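# Place cup carrier flat inside an upright open paper bag

## Task

Get the cup carrier inside the paper bag, resting flat and upright on the bag's floor, with the bag left standing on the table and open, its whole rim facing up. It must stay that way without the robot supporting anything, and the grippers must release and withdraw at the end.

## Robot and tools

Robot: two arms, left_arm and right_arm, each ending in a parallel two-finger gripper. The fingers point along the gripper's own +z axis and close along its y axis. The reported end_effector_position is the spot between the finger pads, roughly 1 cm short of the tips.

Frame: all positions and orientations use one scene frame. Its origin sits on the table surface midway between the arms; +x runs out across the table, +z is up, and left_arm is on the +y side. The arm names do not match left or right in any camera image. Printed hand positions can be somewhat wrong, worse when the arm reaches far.

Row layout (used by both execute_actions and move): one flat list of 16 numbers covering both arms, always all 16 even if one arm is idle. Numbers 1-8 are left_arm: x, y, z in metres, then the quaternion qw, qx, qy, qz (w first), then opening. Numbers 9-16 are the same eight for right_arm. The position and quaternion are an absolute target pose in the scene frame, not an offset. Opening runs from -1 (closed) to +1 (fully open, 0.094 m). A target more than 0.6 m from the arm's last reported position, along any axis of its gripper, gets the call refused and nothing is sent. To hold an arm still or keep its orientation, resend the exact pose and quaternion you used before rather than copying the drifted values from the latest result.

Control limits: each step the commanded pose is trimmed to within 70 mm and 16 degrees of the measured pose, then solved by damped inverse kinematics, which favours position over orientation. Motions tend to finish a centimetre or more off, usually too low. Elbows never quite straighten. Joint limits (rad, base to gripper): waist -2.618 to 3.054, shoulder 0 to 3.142, elbow 0 to 3.142, wrist pitch -1.571 to 1.571, wrist yaw -1.571 to 1.571, wrist roll -2.094 to 2.094.

Tools:
- execute_actions {"actions": [...], "pictures": bool}. An empty list just reports the state. One action {"rows": [[16 numbers], ...], "steps": n} plays up to 15 rows at 1/30 s per step (steps max 15, default 15); if rows are fewer than steps the last one repeats. One wait {"steps": n} (up to 300) returns once n steps have elapsed since the previous result, counting your thinking time. After an action the arm only continues to its last trimmed pose, so a distant target may need several calls.
- move {"target": [16 numbers], "speed": m/s from 0.002 to 0.5, default 0.25; rotation limited to twice that in rad/s}. Both grippers travel straight lines that finish together, lasting 0.5 to 10 s; past 10 s they stop short. Openings are applied at the start. Paths ignore obstacles and the other arm, and grippers may lag, wander or overshoot the speed, especially near full reach. Faster contact and targets set deeper past a surface mean harder hits and pushes.
- wait {"seconds": 0 to 10}: lets physics run with no new command.
- zoom_image {"camera": name, "region": [x0, y0, x1, y1]}: magnifies part of the latest image; pixel coordinates from the top-left, at most 504 x 504. Cameras: cam_head_left, cam_head_right, cam_high, cam_low, cam_left_wrist, cam_right_wrist, each 672x504.
- finished_scene {"scene": number}: ends the current scene irreversibly and reports whether it succeeded.

Gripping: grip_measured is the actual finger gap on the same -1..+1 scale. Commanding about 0.03 below grip_measured holds firmly; a smaller gap below it holds more gently. Pads press up to around 50-62 N, less on parts under about 2 mm thick, with a brief spike on first contact. Readings may be off by about 1 mm per gripper.

Reading results: the state line lists each gripper's pose as left_arm: ... | right_arm: .... HELD marks steps where part of your row was withheld; a "pose unreachable" line says the clearance check changed or blocked a command for the named arm. A "Hand target" line shows where the controller is currently steering each gripper. A move adds a "move:" line giving how it ended (done, off_target, moving, held, fault) and limits that acted: paced means the pose sent was clipped, held means some steps were blocked, after which the arm may jump faster than requested. If only one arm is named, the other finished fine. Distances to target are also listed. FAULT lines report arm stops; MOTOR HOT warns from 75 °C, at 90 °C that arm halts for 10 s, at 100 °C it goes limp and drops. Holding loads, even while idle, heats motors. Joint torque readings are noisy and offset, not pure load.

The simulation keeps running while you think and write. Occasionally something tugs a held part or shoves a loose object.

Avoid: dropping or knocking any rigid object off the table, collisions or pressing between the two arms, slamming into objects, and crushing the bag. Finish by opening the grippers and lifting away so nothing depends on the robot.

Each tool is called as a command line: name --argument value for each argument, lists and objects as JSON in quotes; but a table of rows of numbers goes row by row, as --pt "numbers of a row", without its own name.

## Session

execute_actions --actions '[]'

Scene clock: 0.00 s of 5400.00 s.
left_arm: end_effector_position=(+0.4394, +0.3905, +0.3645) grip_measured=+1.000 end_effector_quat_wxyz=(+0.421, +0.502, +0.518, +0.550) | right_arm: end_effector_position=(+0.1225, -0.4857, +0.1466) grip_measured=+1.000 end_effector_quat_wxyz=(+0.024, -0.152, +0.972, -0.179)
Joint positions: left_arm=[0.246 1.137 0.961 0.135 0.044 1.688 0.094] | right_arm=[-1.354  1.08   0.949 -1.078  0.019 -1.542  0.094]
Joint velocities: left_arm=[-0.002  0.007  0.002 -0.022  0.051 -0.037  0.   ] | right_arm=[ 0.002  0.012  0.007  0.007 -0.022  0.022  0.   ]
Joint torques (N m, as the arm reports them, + toward a larger angle): no reading
Motor temperatures (°C, as the motors report them): left_arm=[25 28 24 29 27 27] | right_arm=[27 24 27 28 25 26]
Hand target (left_arm): +0.437, +0.390, +0.375; +0.428, +0.494, +0.512, +0.556
Hand target (right_arm): +0.124, -0.486, +0.151; +0.028, -0.151, +0.971, -0.185

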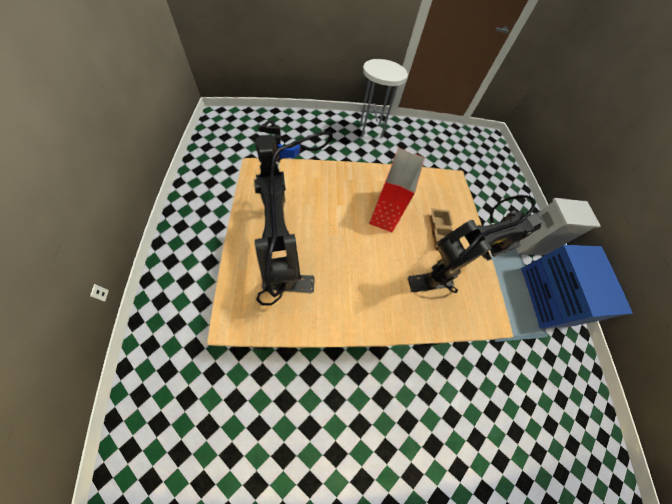

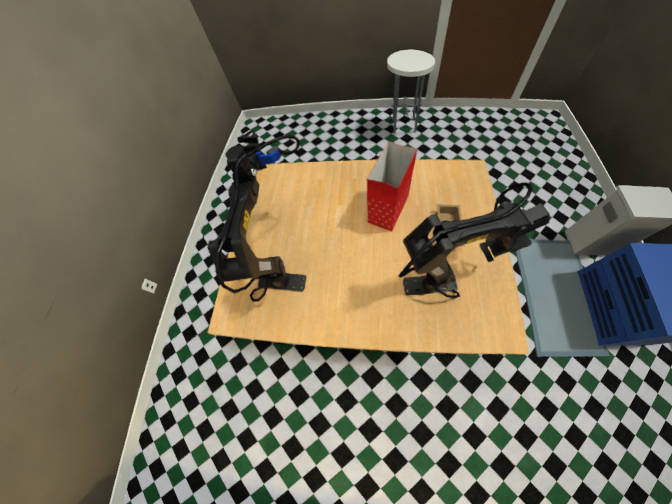

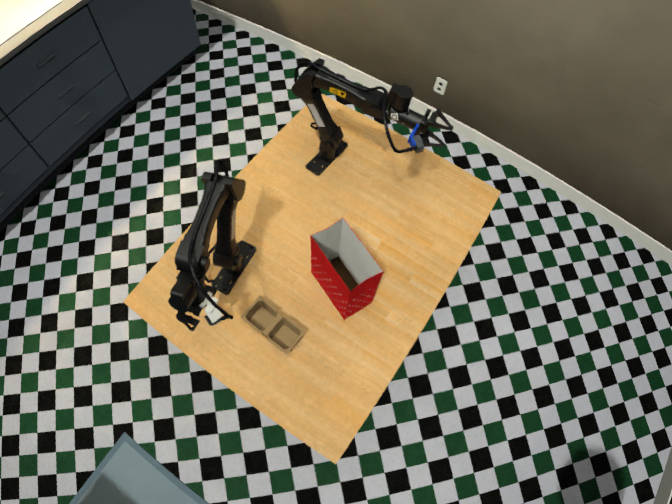

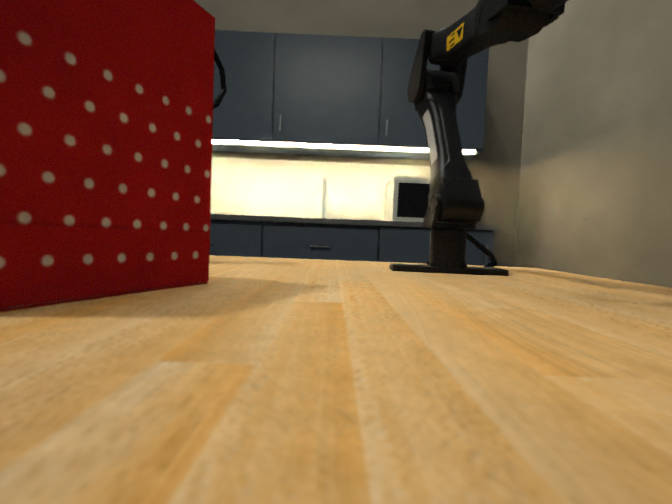

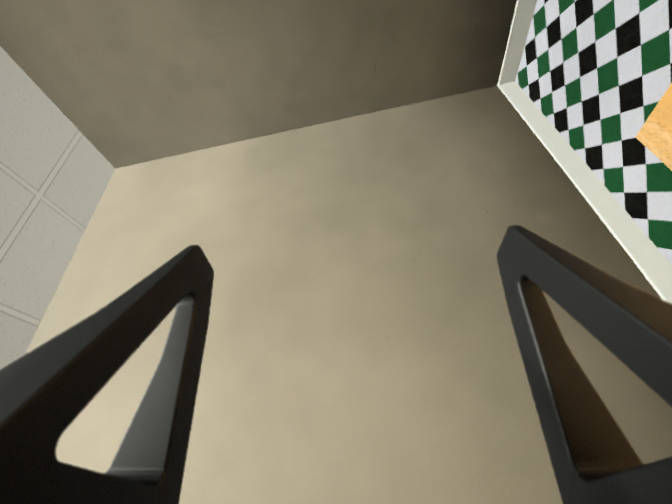

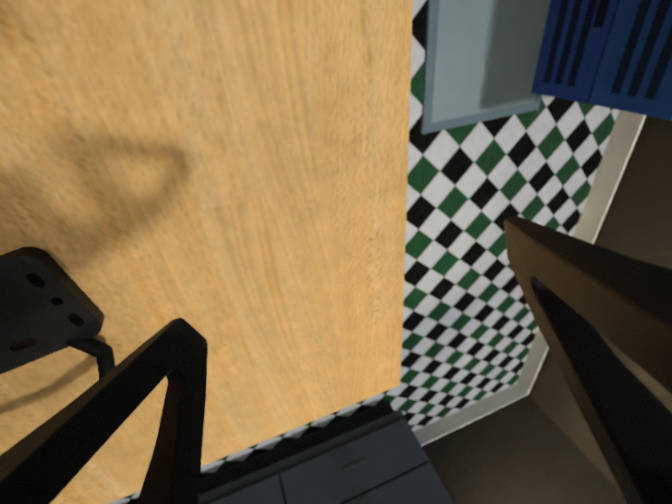

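move --target '[0.35,-0.05,0.37,0.376,0.176,0.907,-0.073,0.4,0.26,-0.36,0.12,0,0.707,0.707,0,0.3]' --speed 0.35

Scene clock: 8.03 s of 5400.00 s.
left_arm: end_effector_position=(+0.3618, -0.0511, +0.3622) grip_measured=+0.401 end_effector_quat_wxyz=(+0.399, +0.183, +0.894, -0.089) | right_arm: end_effector_position=(+0.2481, -0.3579, +0.1174) grip_measured=+0.301 end_effector_quat_wxyz=(-0.013, +0.711, +0.703, -0.010)
Joint positions: left_arm=[-0.946  2.181  2.84  -1.477 -0.421 -0.428  0.066] | right_arm=[-0.557  1.415  1.12  -1.308  0.009  1.15   0.061]
Joint velocities: left_arm=[-0.002 -0.002 -0.002 -0.066  0.007 -0.007  0.   ] | right_arm=[-0.002 -0.002  0.002 -0.007  0.037  0.022 -0.   ]
Joint torques (N m, as the arm reports them, + toward a larger angle): left_arm=[-0.21 -9.23  6.68  1.36 -0.1  -0.07] | right_arm=[ 1.13 -3.52  9.56  0.12  0.    0.07]
Motor temperatures (°C, as the motors report them): left_arm=[25 28 25 31 27 27] | right_arm=[27 24 28 28 25 26]
Hand target (left_arm): +0.358, -0.050, +0.370; +0.403, +0.180, +0.892, -0.099
Hand target (right_arm): +0.256, -0.358, +0.121; -0.007, +0.709, +0.705, -0.007
Off the commanded pose (left_arm): 0.014 m, 4 deg.
Off the commanded pose (right_arm): 0.012 m, 2 deg.
elbow stopped short (left arm): the move would have taken joint 3 (elbow) straighter than the controller allows; a more bent joint 3 avoids this.
After step 90, 1.60 s passed at rest.
move: off_target (left_arm, right_arm)

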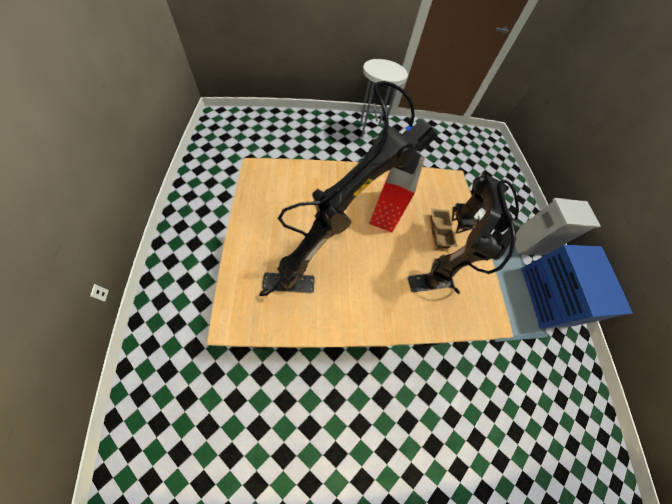

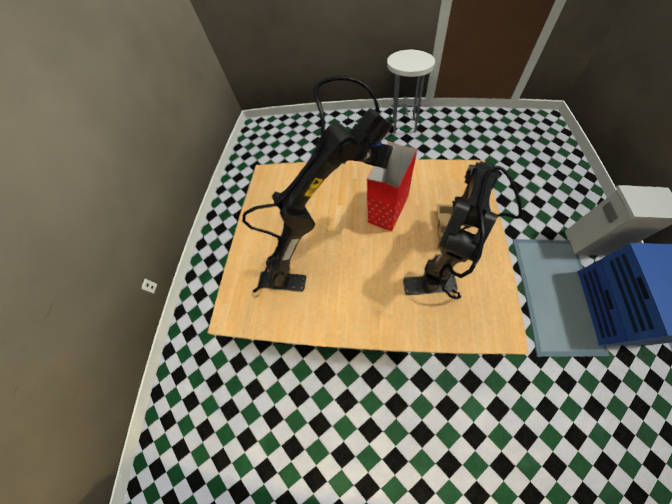

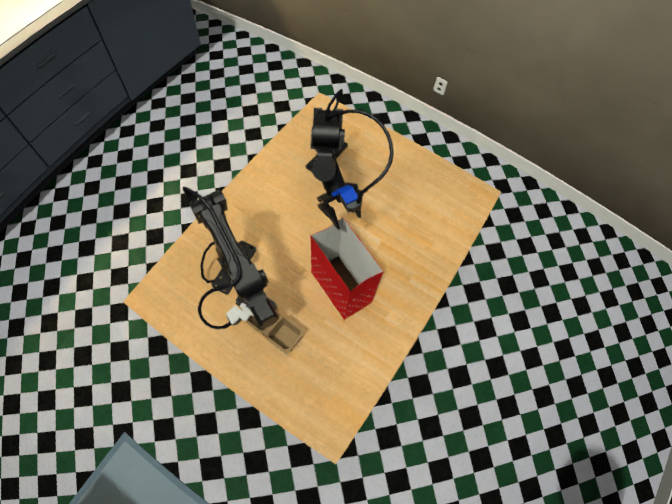

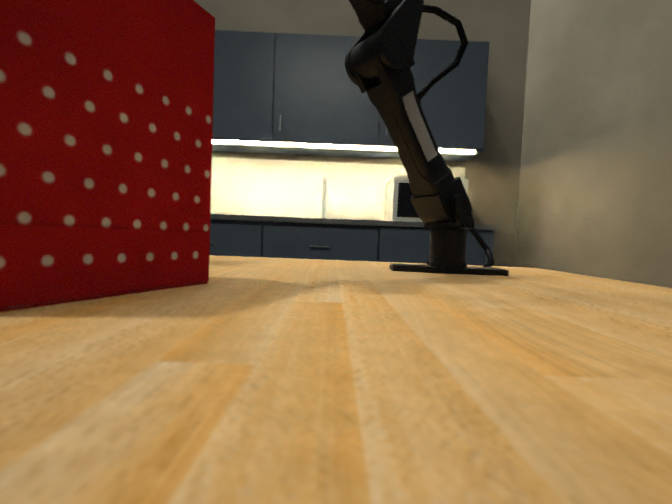

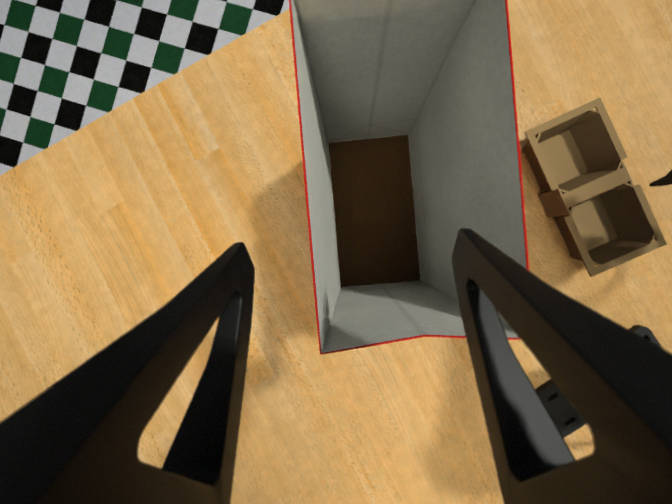

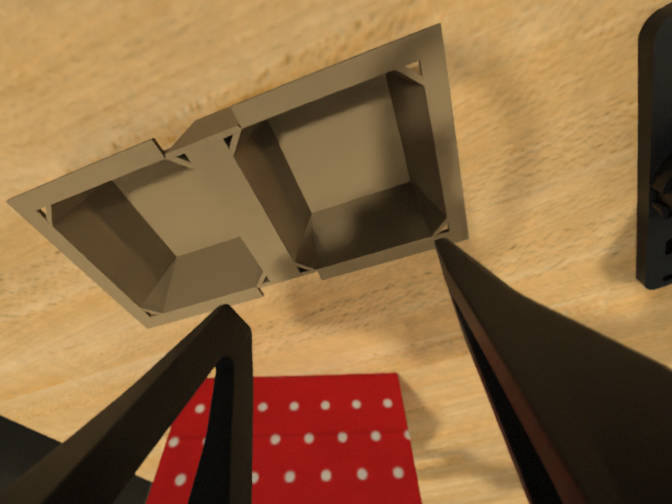

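move --target '[0.385,-0.042,0.265,0.376,0.176,0.907,-0.073,0.4,0.283,-0.335,0.065,0,0.70,0.714,0,0.3]' --speed 0.12

Scene clock: 13.77 s of 5400.00 s.
left_arm: end_effector_position=(+0.3846, -0.0463, +0.2517) grip_measured=+0.401 end_effector_quat_wxyz=(+0.364, +0.181, +0.912, -0.062) | right_arm: end_effector_position=(+0.2821, -0.3377, +0.0705) grip_measured=+0.301 end_effector_quat_wxyz=(+0.005, +0.702, +0.713, +0.002)
Joint positions: left_arm=[-0.891  1.929  1.974 -0.949 -0.386 -0.418  0.066] | right_arm=[-0.43   1.497  1.004 -1.067  0.001  1.251  0.061]
Joint velocities: left_arm=[-0.002 -0.012 -0.017 -0.037 -0.037  0.081  0.   ] | right_arm=[-0.017  0.007  0.002 -0.022  0.051 -0.037 -0.001]
Joint torques (N m, as the arm reports them, + toward a larger angle): left_arm=[  0.53 -11.04   5.44   1.54  -0.1    0.08] | right_arm=[ 1.01 -4.53  5.61  0.29  0.02  0.02]
Motor temperatures (°C, as the motors report them): left_arm=[25 29 25 31 27 27] | right_arm=[27 25 28 28 25 26]
Hand target (left_arm): +0.385, -0.042, +0.265; +0.376, +0.177, +0.907, -0.072
Hand target (right_arm): +0.281, -0.335, +0.065; -0.001, +0.700, +0.714, -0.001
Off the commanded pose (left_arm): 0.014 m, 2 deg.
Off the commanded pose (right_arm): 0.006 m, 1 deg.
After step 90, 1.27 s passed at rest.
move: off_target (left_arm)

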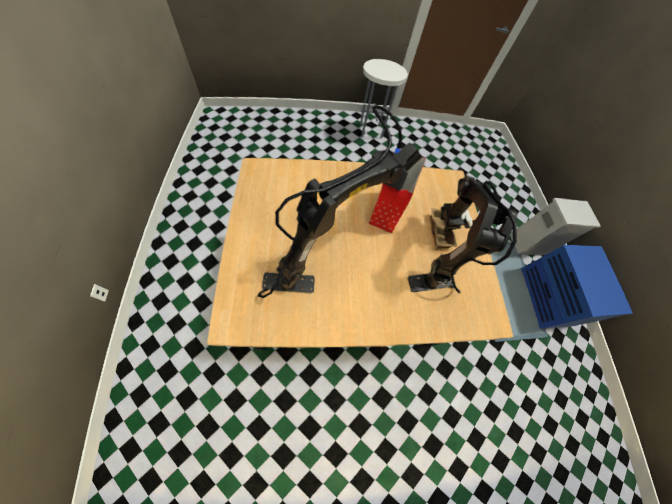

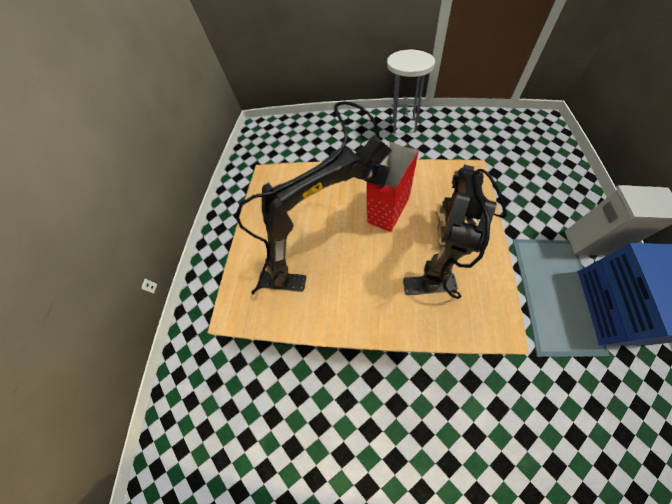

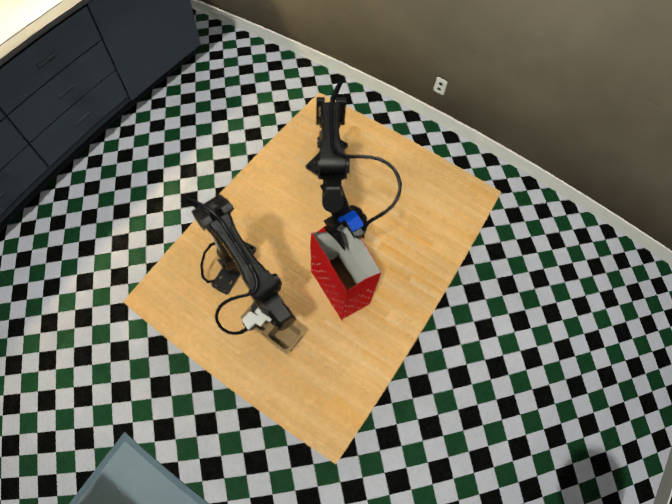

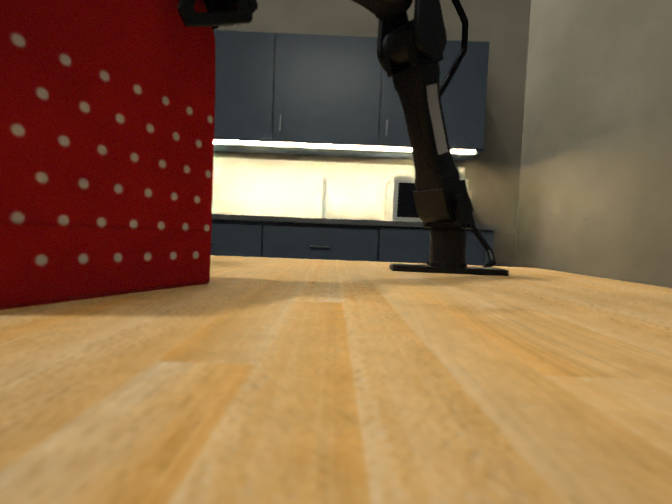

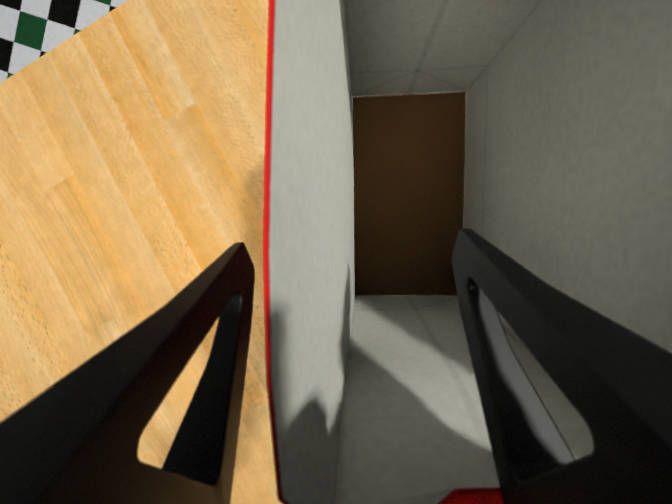

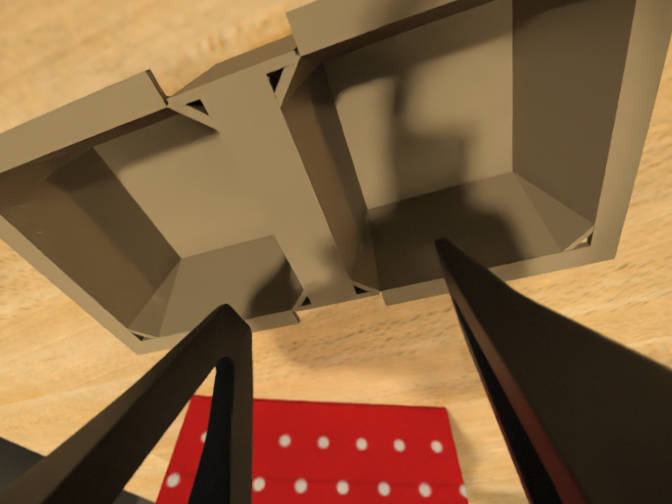

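move --target '[0.40,-0.04,0.275,0.34,0.18,0.92,-0.066,0.3,0.287,-0.337,0.03,0,0.70,0.714,0,0.2]' --speed 0.06

Scene clock: 17.43 s of 5400.00 s.
left_arm: end_effector_position=(+0.3977, -0.0408, +0.2649) grip_measured=+0.301 end_effector_quat_wxyz=(+0.334, +0.182, +0.923, -0.060) | right_arm: end_effector_position=(+0.2880, -0.3396, +0.0359) grip_measured=+0.201 end_effector_quat_wxyz=(+0.006, +0.702, +0.712, +0.003)
Joint positions: left_arm=[-0.844  2.033  2.219 -1.134 -0.327 -0.402  0.061] | right_arm=[-0.43   1.563  0.922 -0.916  0.001  1.251  0.056]
Joint velocities: left_arm=[-0.002 -0.012 -0.002  0.007  0.007 -0.037 -0.001] | right_arm=[ 0.007  0.012  0.007  0.007  0.051 -0.066 -0.   ]
Joint torques (N m, as the arm reports them, + toward a larger angle): left_arm=[ 0.53 -9.32  8.29  1.2  -0.07  0.04] | right_arm=[ 0.71 -4.93  5.32  0.3   0.    0.03]
Motor temperatures (°C, as the motors report them): left_arm=[25 30 25 31 27 27] | right_arm=[27 25 28 28 25 26]
Hand target (left_arm): +0.400, -0.040, +0.275; +0.341, +0.180, +0.920, -0.066
Hand target (right_arm): +0.286, -0.337, +0.030; -0.000, +0.700, +0.714, -0.000
Off the commanded pose (left_arm): 0.010 m, 1 deg.
Off the commanded pose (right_arm): 0.006 m, 1 deg.
move: done

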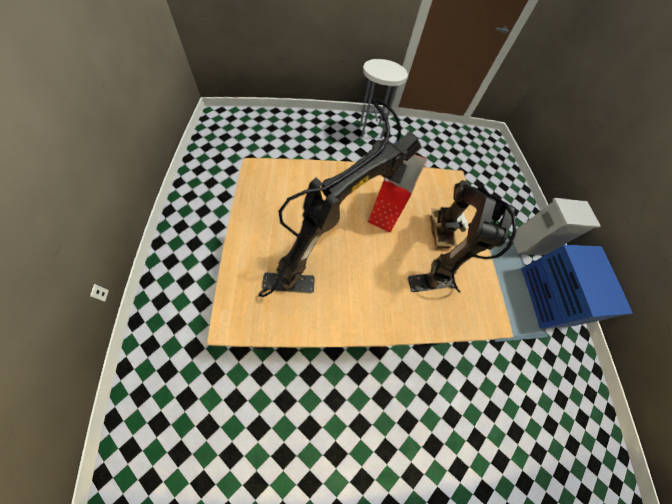

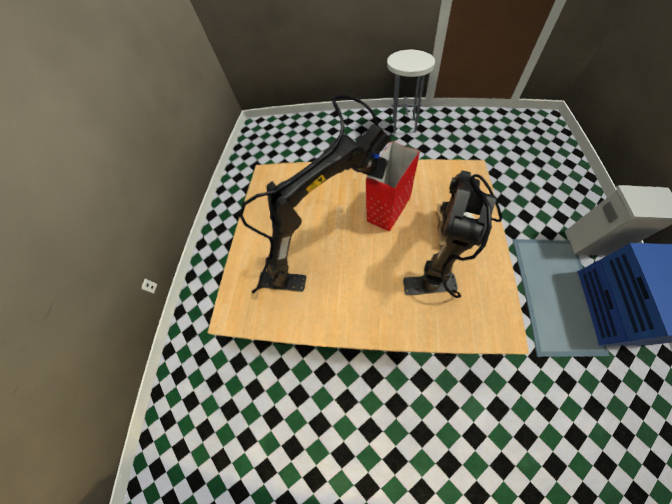

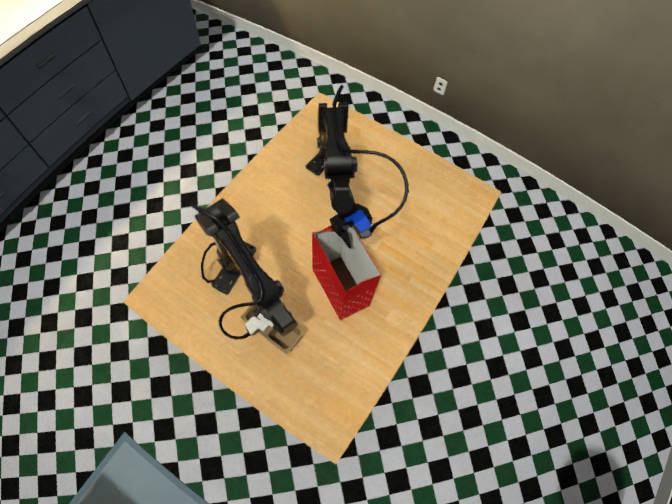

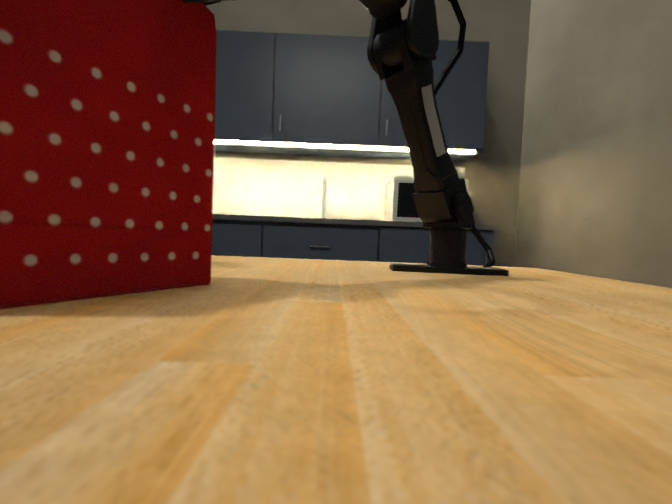

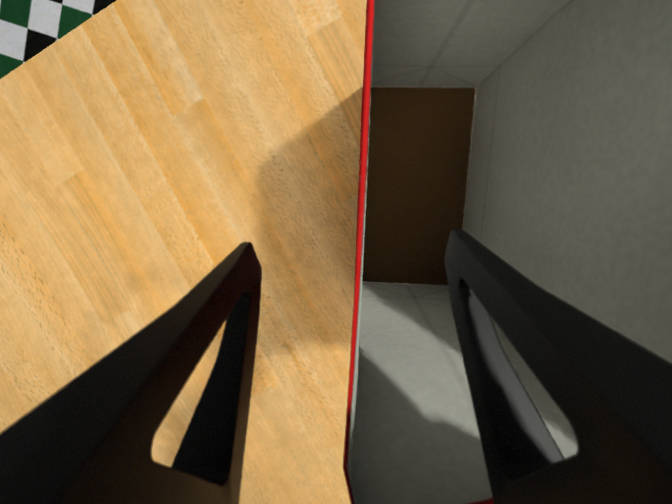

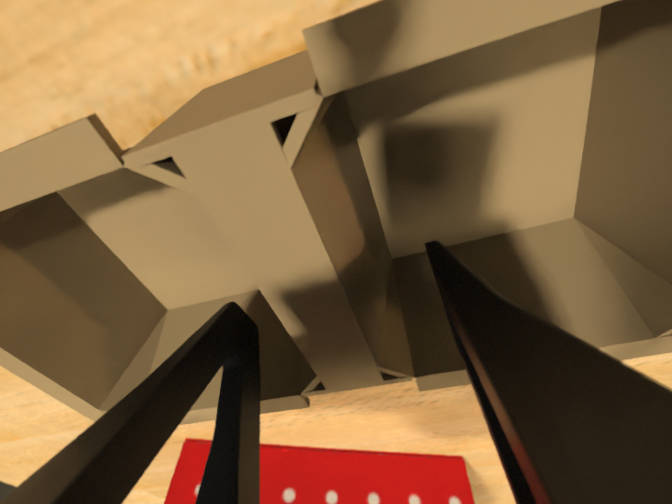

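move --target '[0.40,-0.04,0.275,0.34,0.18,0.92,-0.066,-1,0.292,-0.322,0.02,0,0.70,0.714,0,0.2]' --speed 0.05

execute_actions --actions '[{"rows":[[0.40,-0.04,0.285,0.34,0.18,0.92,-0.066,-1,0.292,-0.322,0.02,0,0.70,0.714,0,-0.5]],"steps":15}]'

Scene clock: 22.53 s of 5400.00 s.
left_arm: end_effector_position=(+0.3974, -0.0406, +0.2646) grip_measured=-0.978 end_effector_quat_wxyz=(+0.334, +0.183, +0.923, -0.059) | right_arm: end_effector_position=(+0.2932, -0.3255, +0.0260) grip_measured=+0.201 end_effector_quat_wxyz=(+0.005, +0.701, +0.713, +0.003)
Joint positions: left_arm=[-0.844  2.033  2.219 -1.136 -0.327 -0.402  0.001] | right_arm=[-0.372  1.586  0.903 -0.876  0.001  1.308  0.056]
Joint velocities: left_arm=[ 0.002  0.017 -0.007 -0.022  0.007 -0.022 -0.001] | right_arm=[-0.007  0.017  0.002  0.007 -0.022 -0.007 -0.   ]
Joint torques (N m, as the arm reports them, + toward a larger angle): left_arm=[ 0.53 -9.21  8.62  1.16 -0.1   0.06] | right_arm=[ 0.97 -5.01  5.16  0.29  0.02  0.06]
Motor temperatures (°C, as the motors report them): left_arm=[25 31 26 31 27 27] | right_arm=[27 25 28 28 25 26]
Hand target (left_arm): +0.400, -0.040, +0.275; +0.340, +0.180, +0.920, -0.066
Hand target (right_arm): +0.291, -0.322, +0.020; -0.000, +0.700, +0.714, -0.001
Off the commanded pose (left_arm): 0.011 m, 1 deg.
Off the commanded pose (right_arm): 0.007 m, 1 deg.
After step 90, 1.30 s passed at rest.
move: off_target (left_arm)

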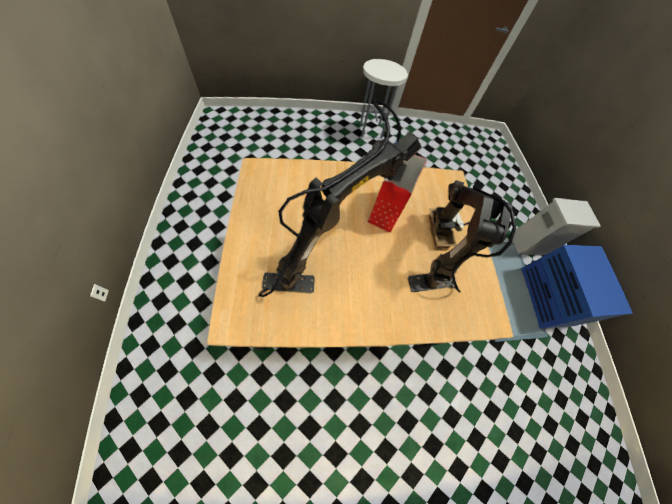

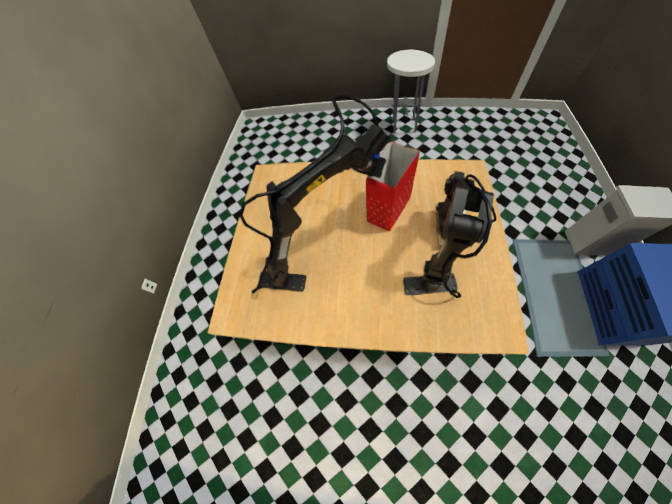

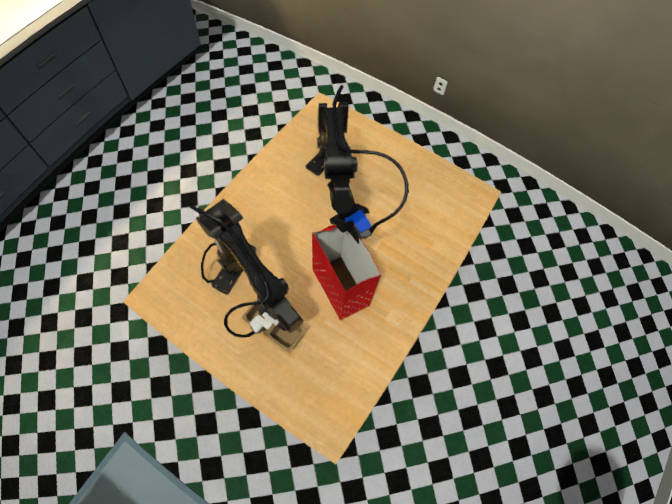

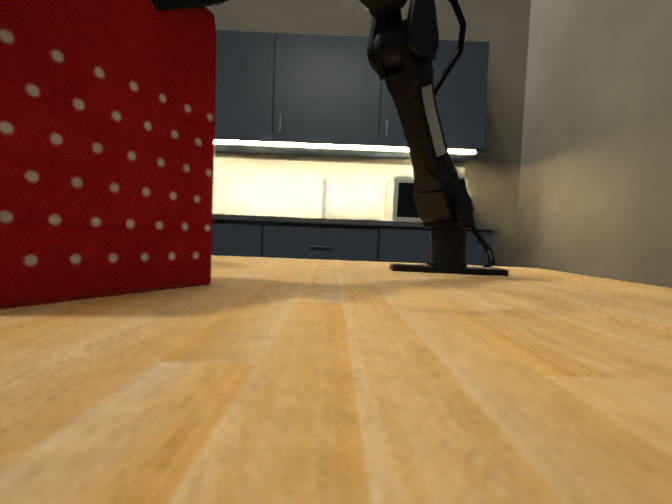

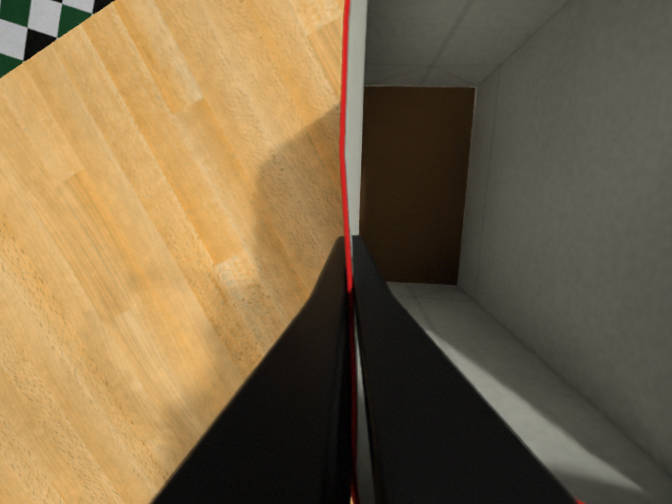

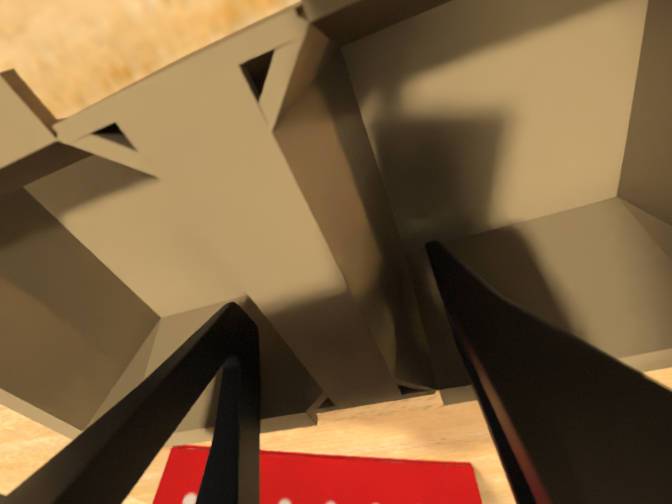

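Scene clock: 23.03 s of 5400.00 s.
left_arm: end_effector_position=(+0.3976, -0.0411, +0.2774) grip_measured=-0.978 end_effector_quat_wxyz=(+0.336, +0.182, +0.922, -0.062) | right_arm: end_effector_position=(+0.2937, -0.3255, +0.0260) grip_measured=-0.468 end_effector_quat_wxyz=(+0.006, +0.702, +0.712, +0.004)
Joint positions: left_arm=[-0.844  2.062  2.315 -1.197 -0.326 -0.402  0.001] | right_arm=[-0.372  1.586  0.903 -0.873 -0.     1.31   0.025]
Joint velocities: left_arm=[-0.022 -0.002 -0.012 -0.095 -0.037 -0.022  0.   ] | right_arm=[-0.012 -0.017  0.007 -0.022  0.007 -0.022 -0.001]
Joint torques (N m, as the arm reports them, + toward a larger angle): left_arm=[ 0.4  -9.21  8.21  1.22 -0.09  0.06] | right_arm=[ 1.11 -4.96  5.23  0.32  0.01  0.06]
Motor temperatures (°C, as the motors report them): left_arm=[25 31 26 31 27 27] | right_arm=[27 25 28 28 25 26]
Hand target (left_arm): +0.400, -0.040, +0.285; +0.341, +0.180, +0.920, -0.066
Hand target (right_arm): +0.292, -0.322, +0.020; -0.000, +0.700, +0.714, -0.000
Off the commanded pose (left_arm): 0.008 m, 1 deg.
Off the commanded pose (right_arm): 0.007 m, 1 deg.
Steps of this call (steps 1 to 15: all 15 steps of this action). Readings (end_effector_position):
1: left_arm (+0.3973, -0.0405, +0.2657) | right_arm (+0.2933, -0.3256, +0.0260)
2: left_arm (+0.3980, -0.0414, +0.2678) | right_arm (+0.2934, -0.3256, +0.0260)
4: left_arm (+0.3994, -0.0434, +0.2725) | right_arm (+0.2937, -0.3255, +0.0260)
8: left_arm (+0.3990, -0.0429, +0.2777) | right_arm (+0.2937, -0.3255, +0.0260)
15: the state above

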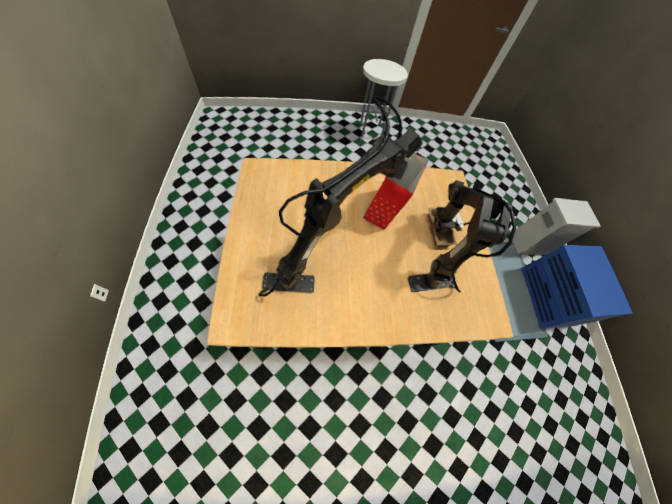

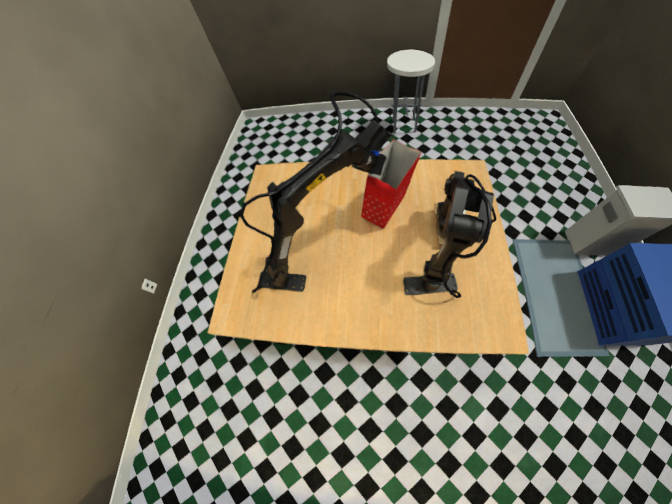

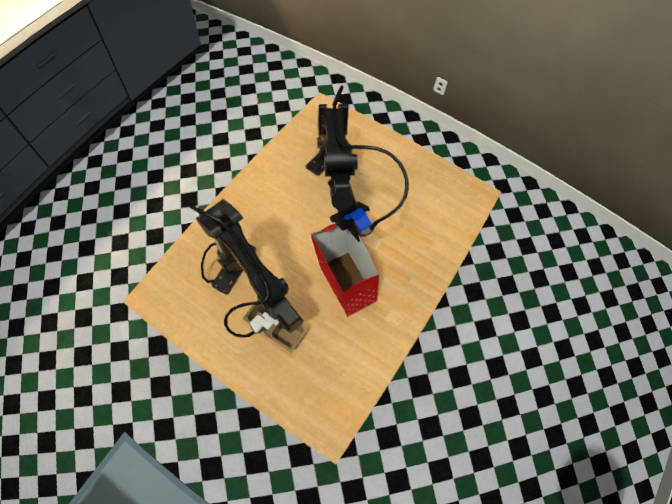

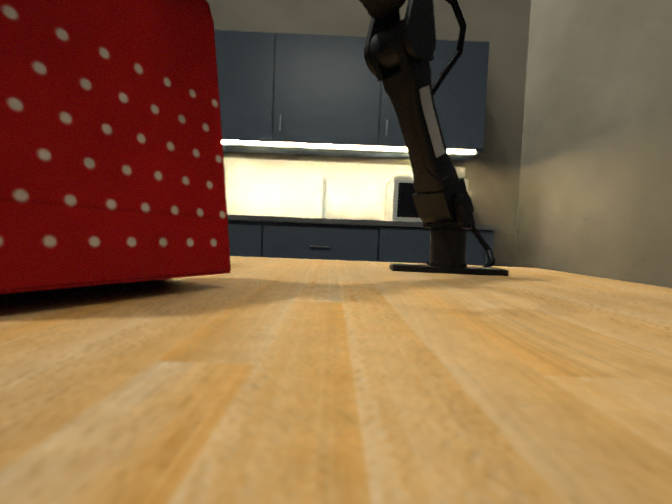

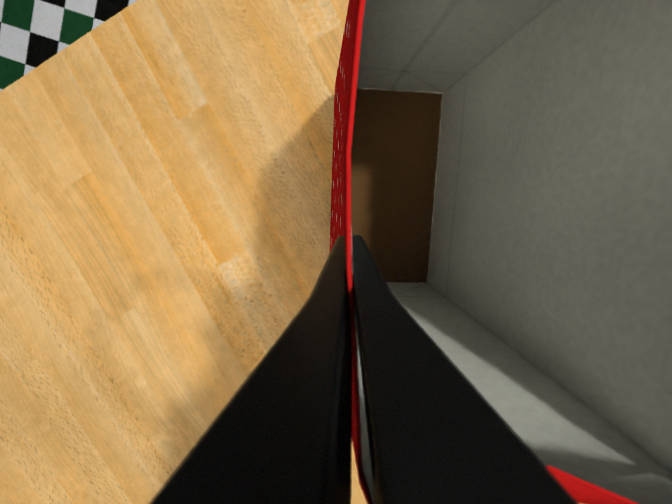

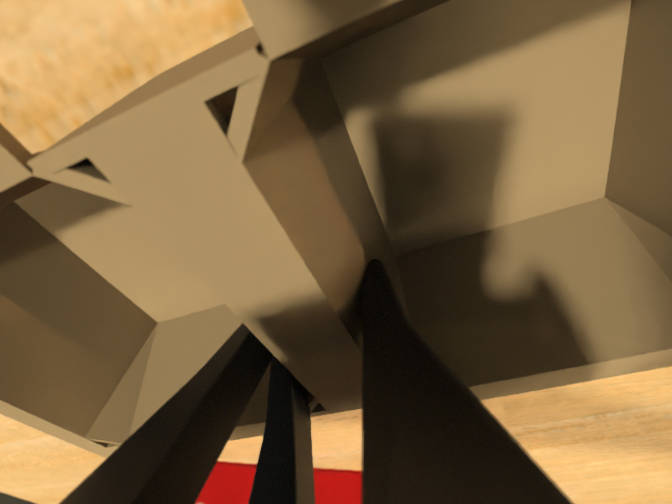

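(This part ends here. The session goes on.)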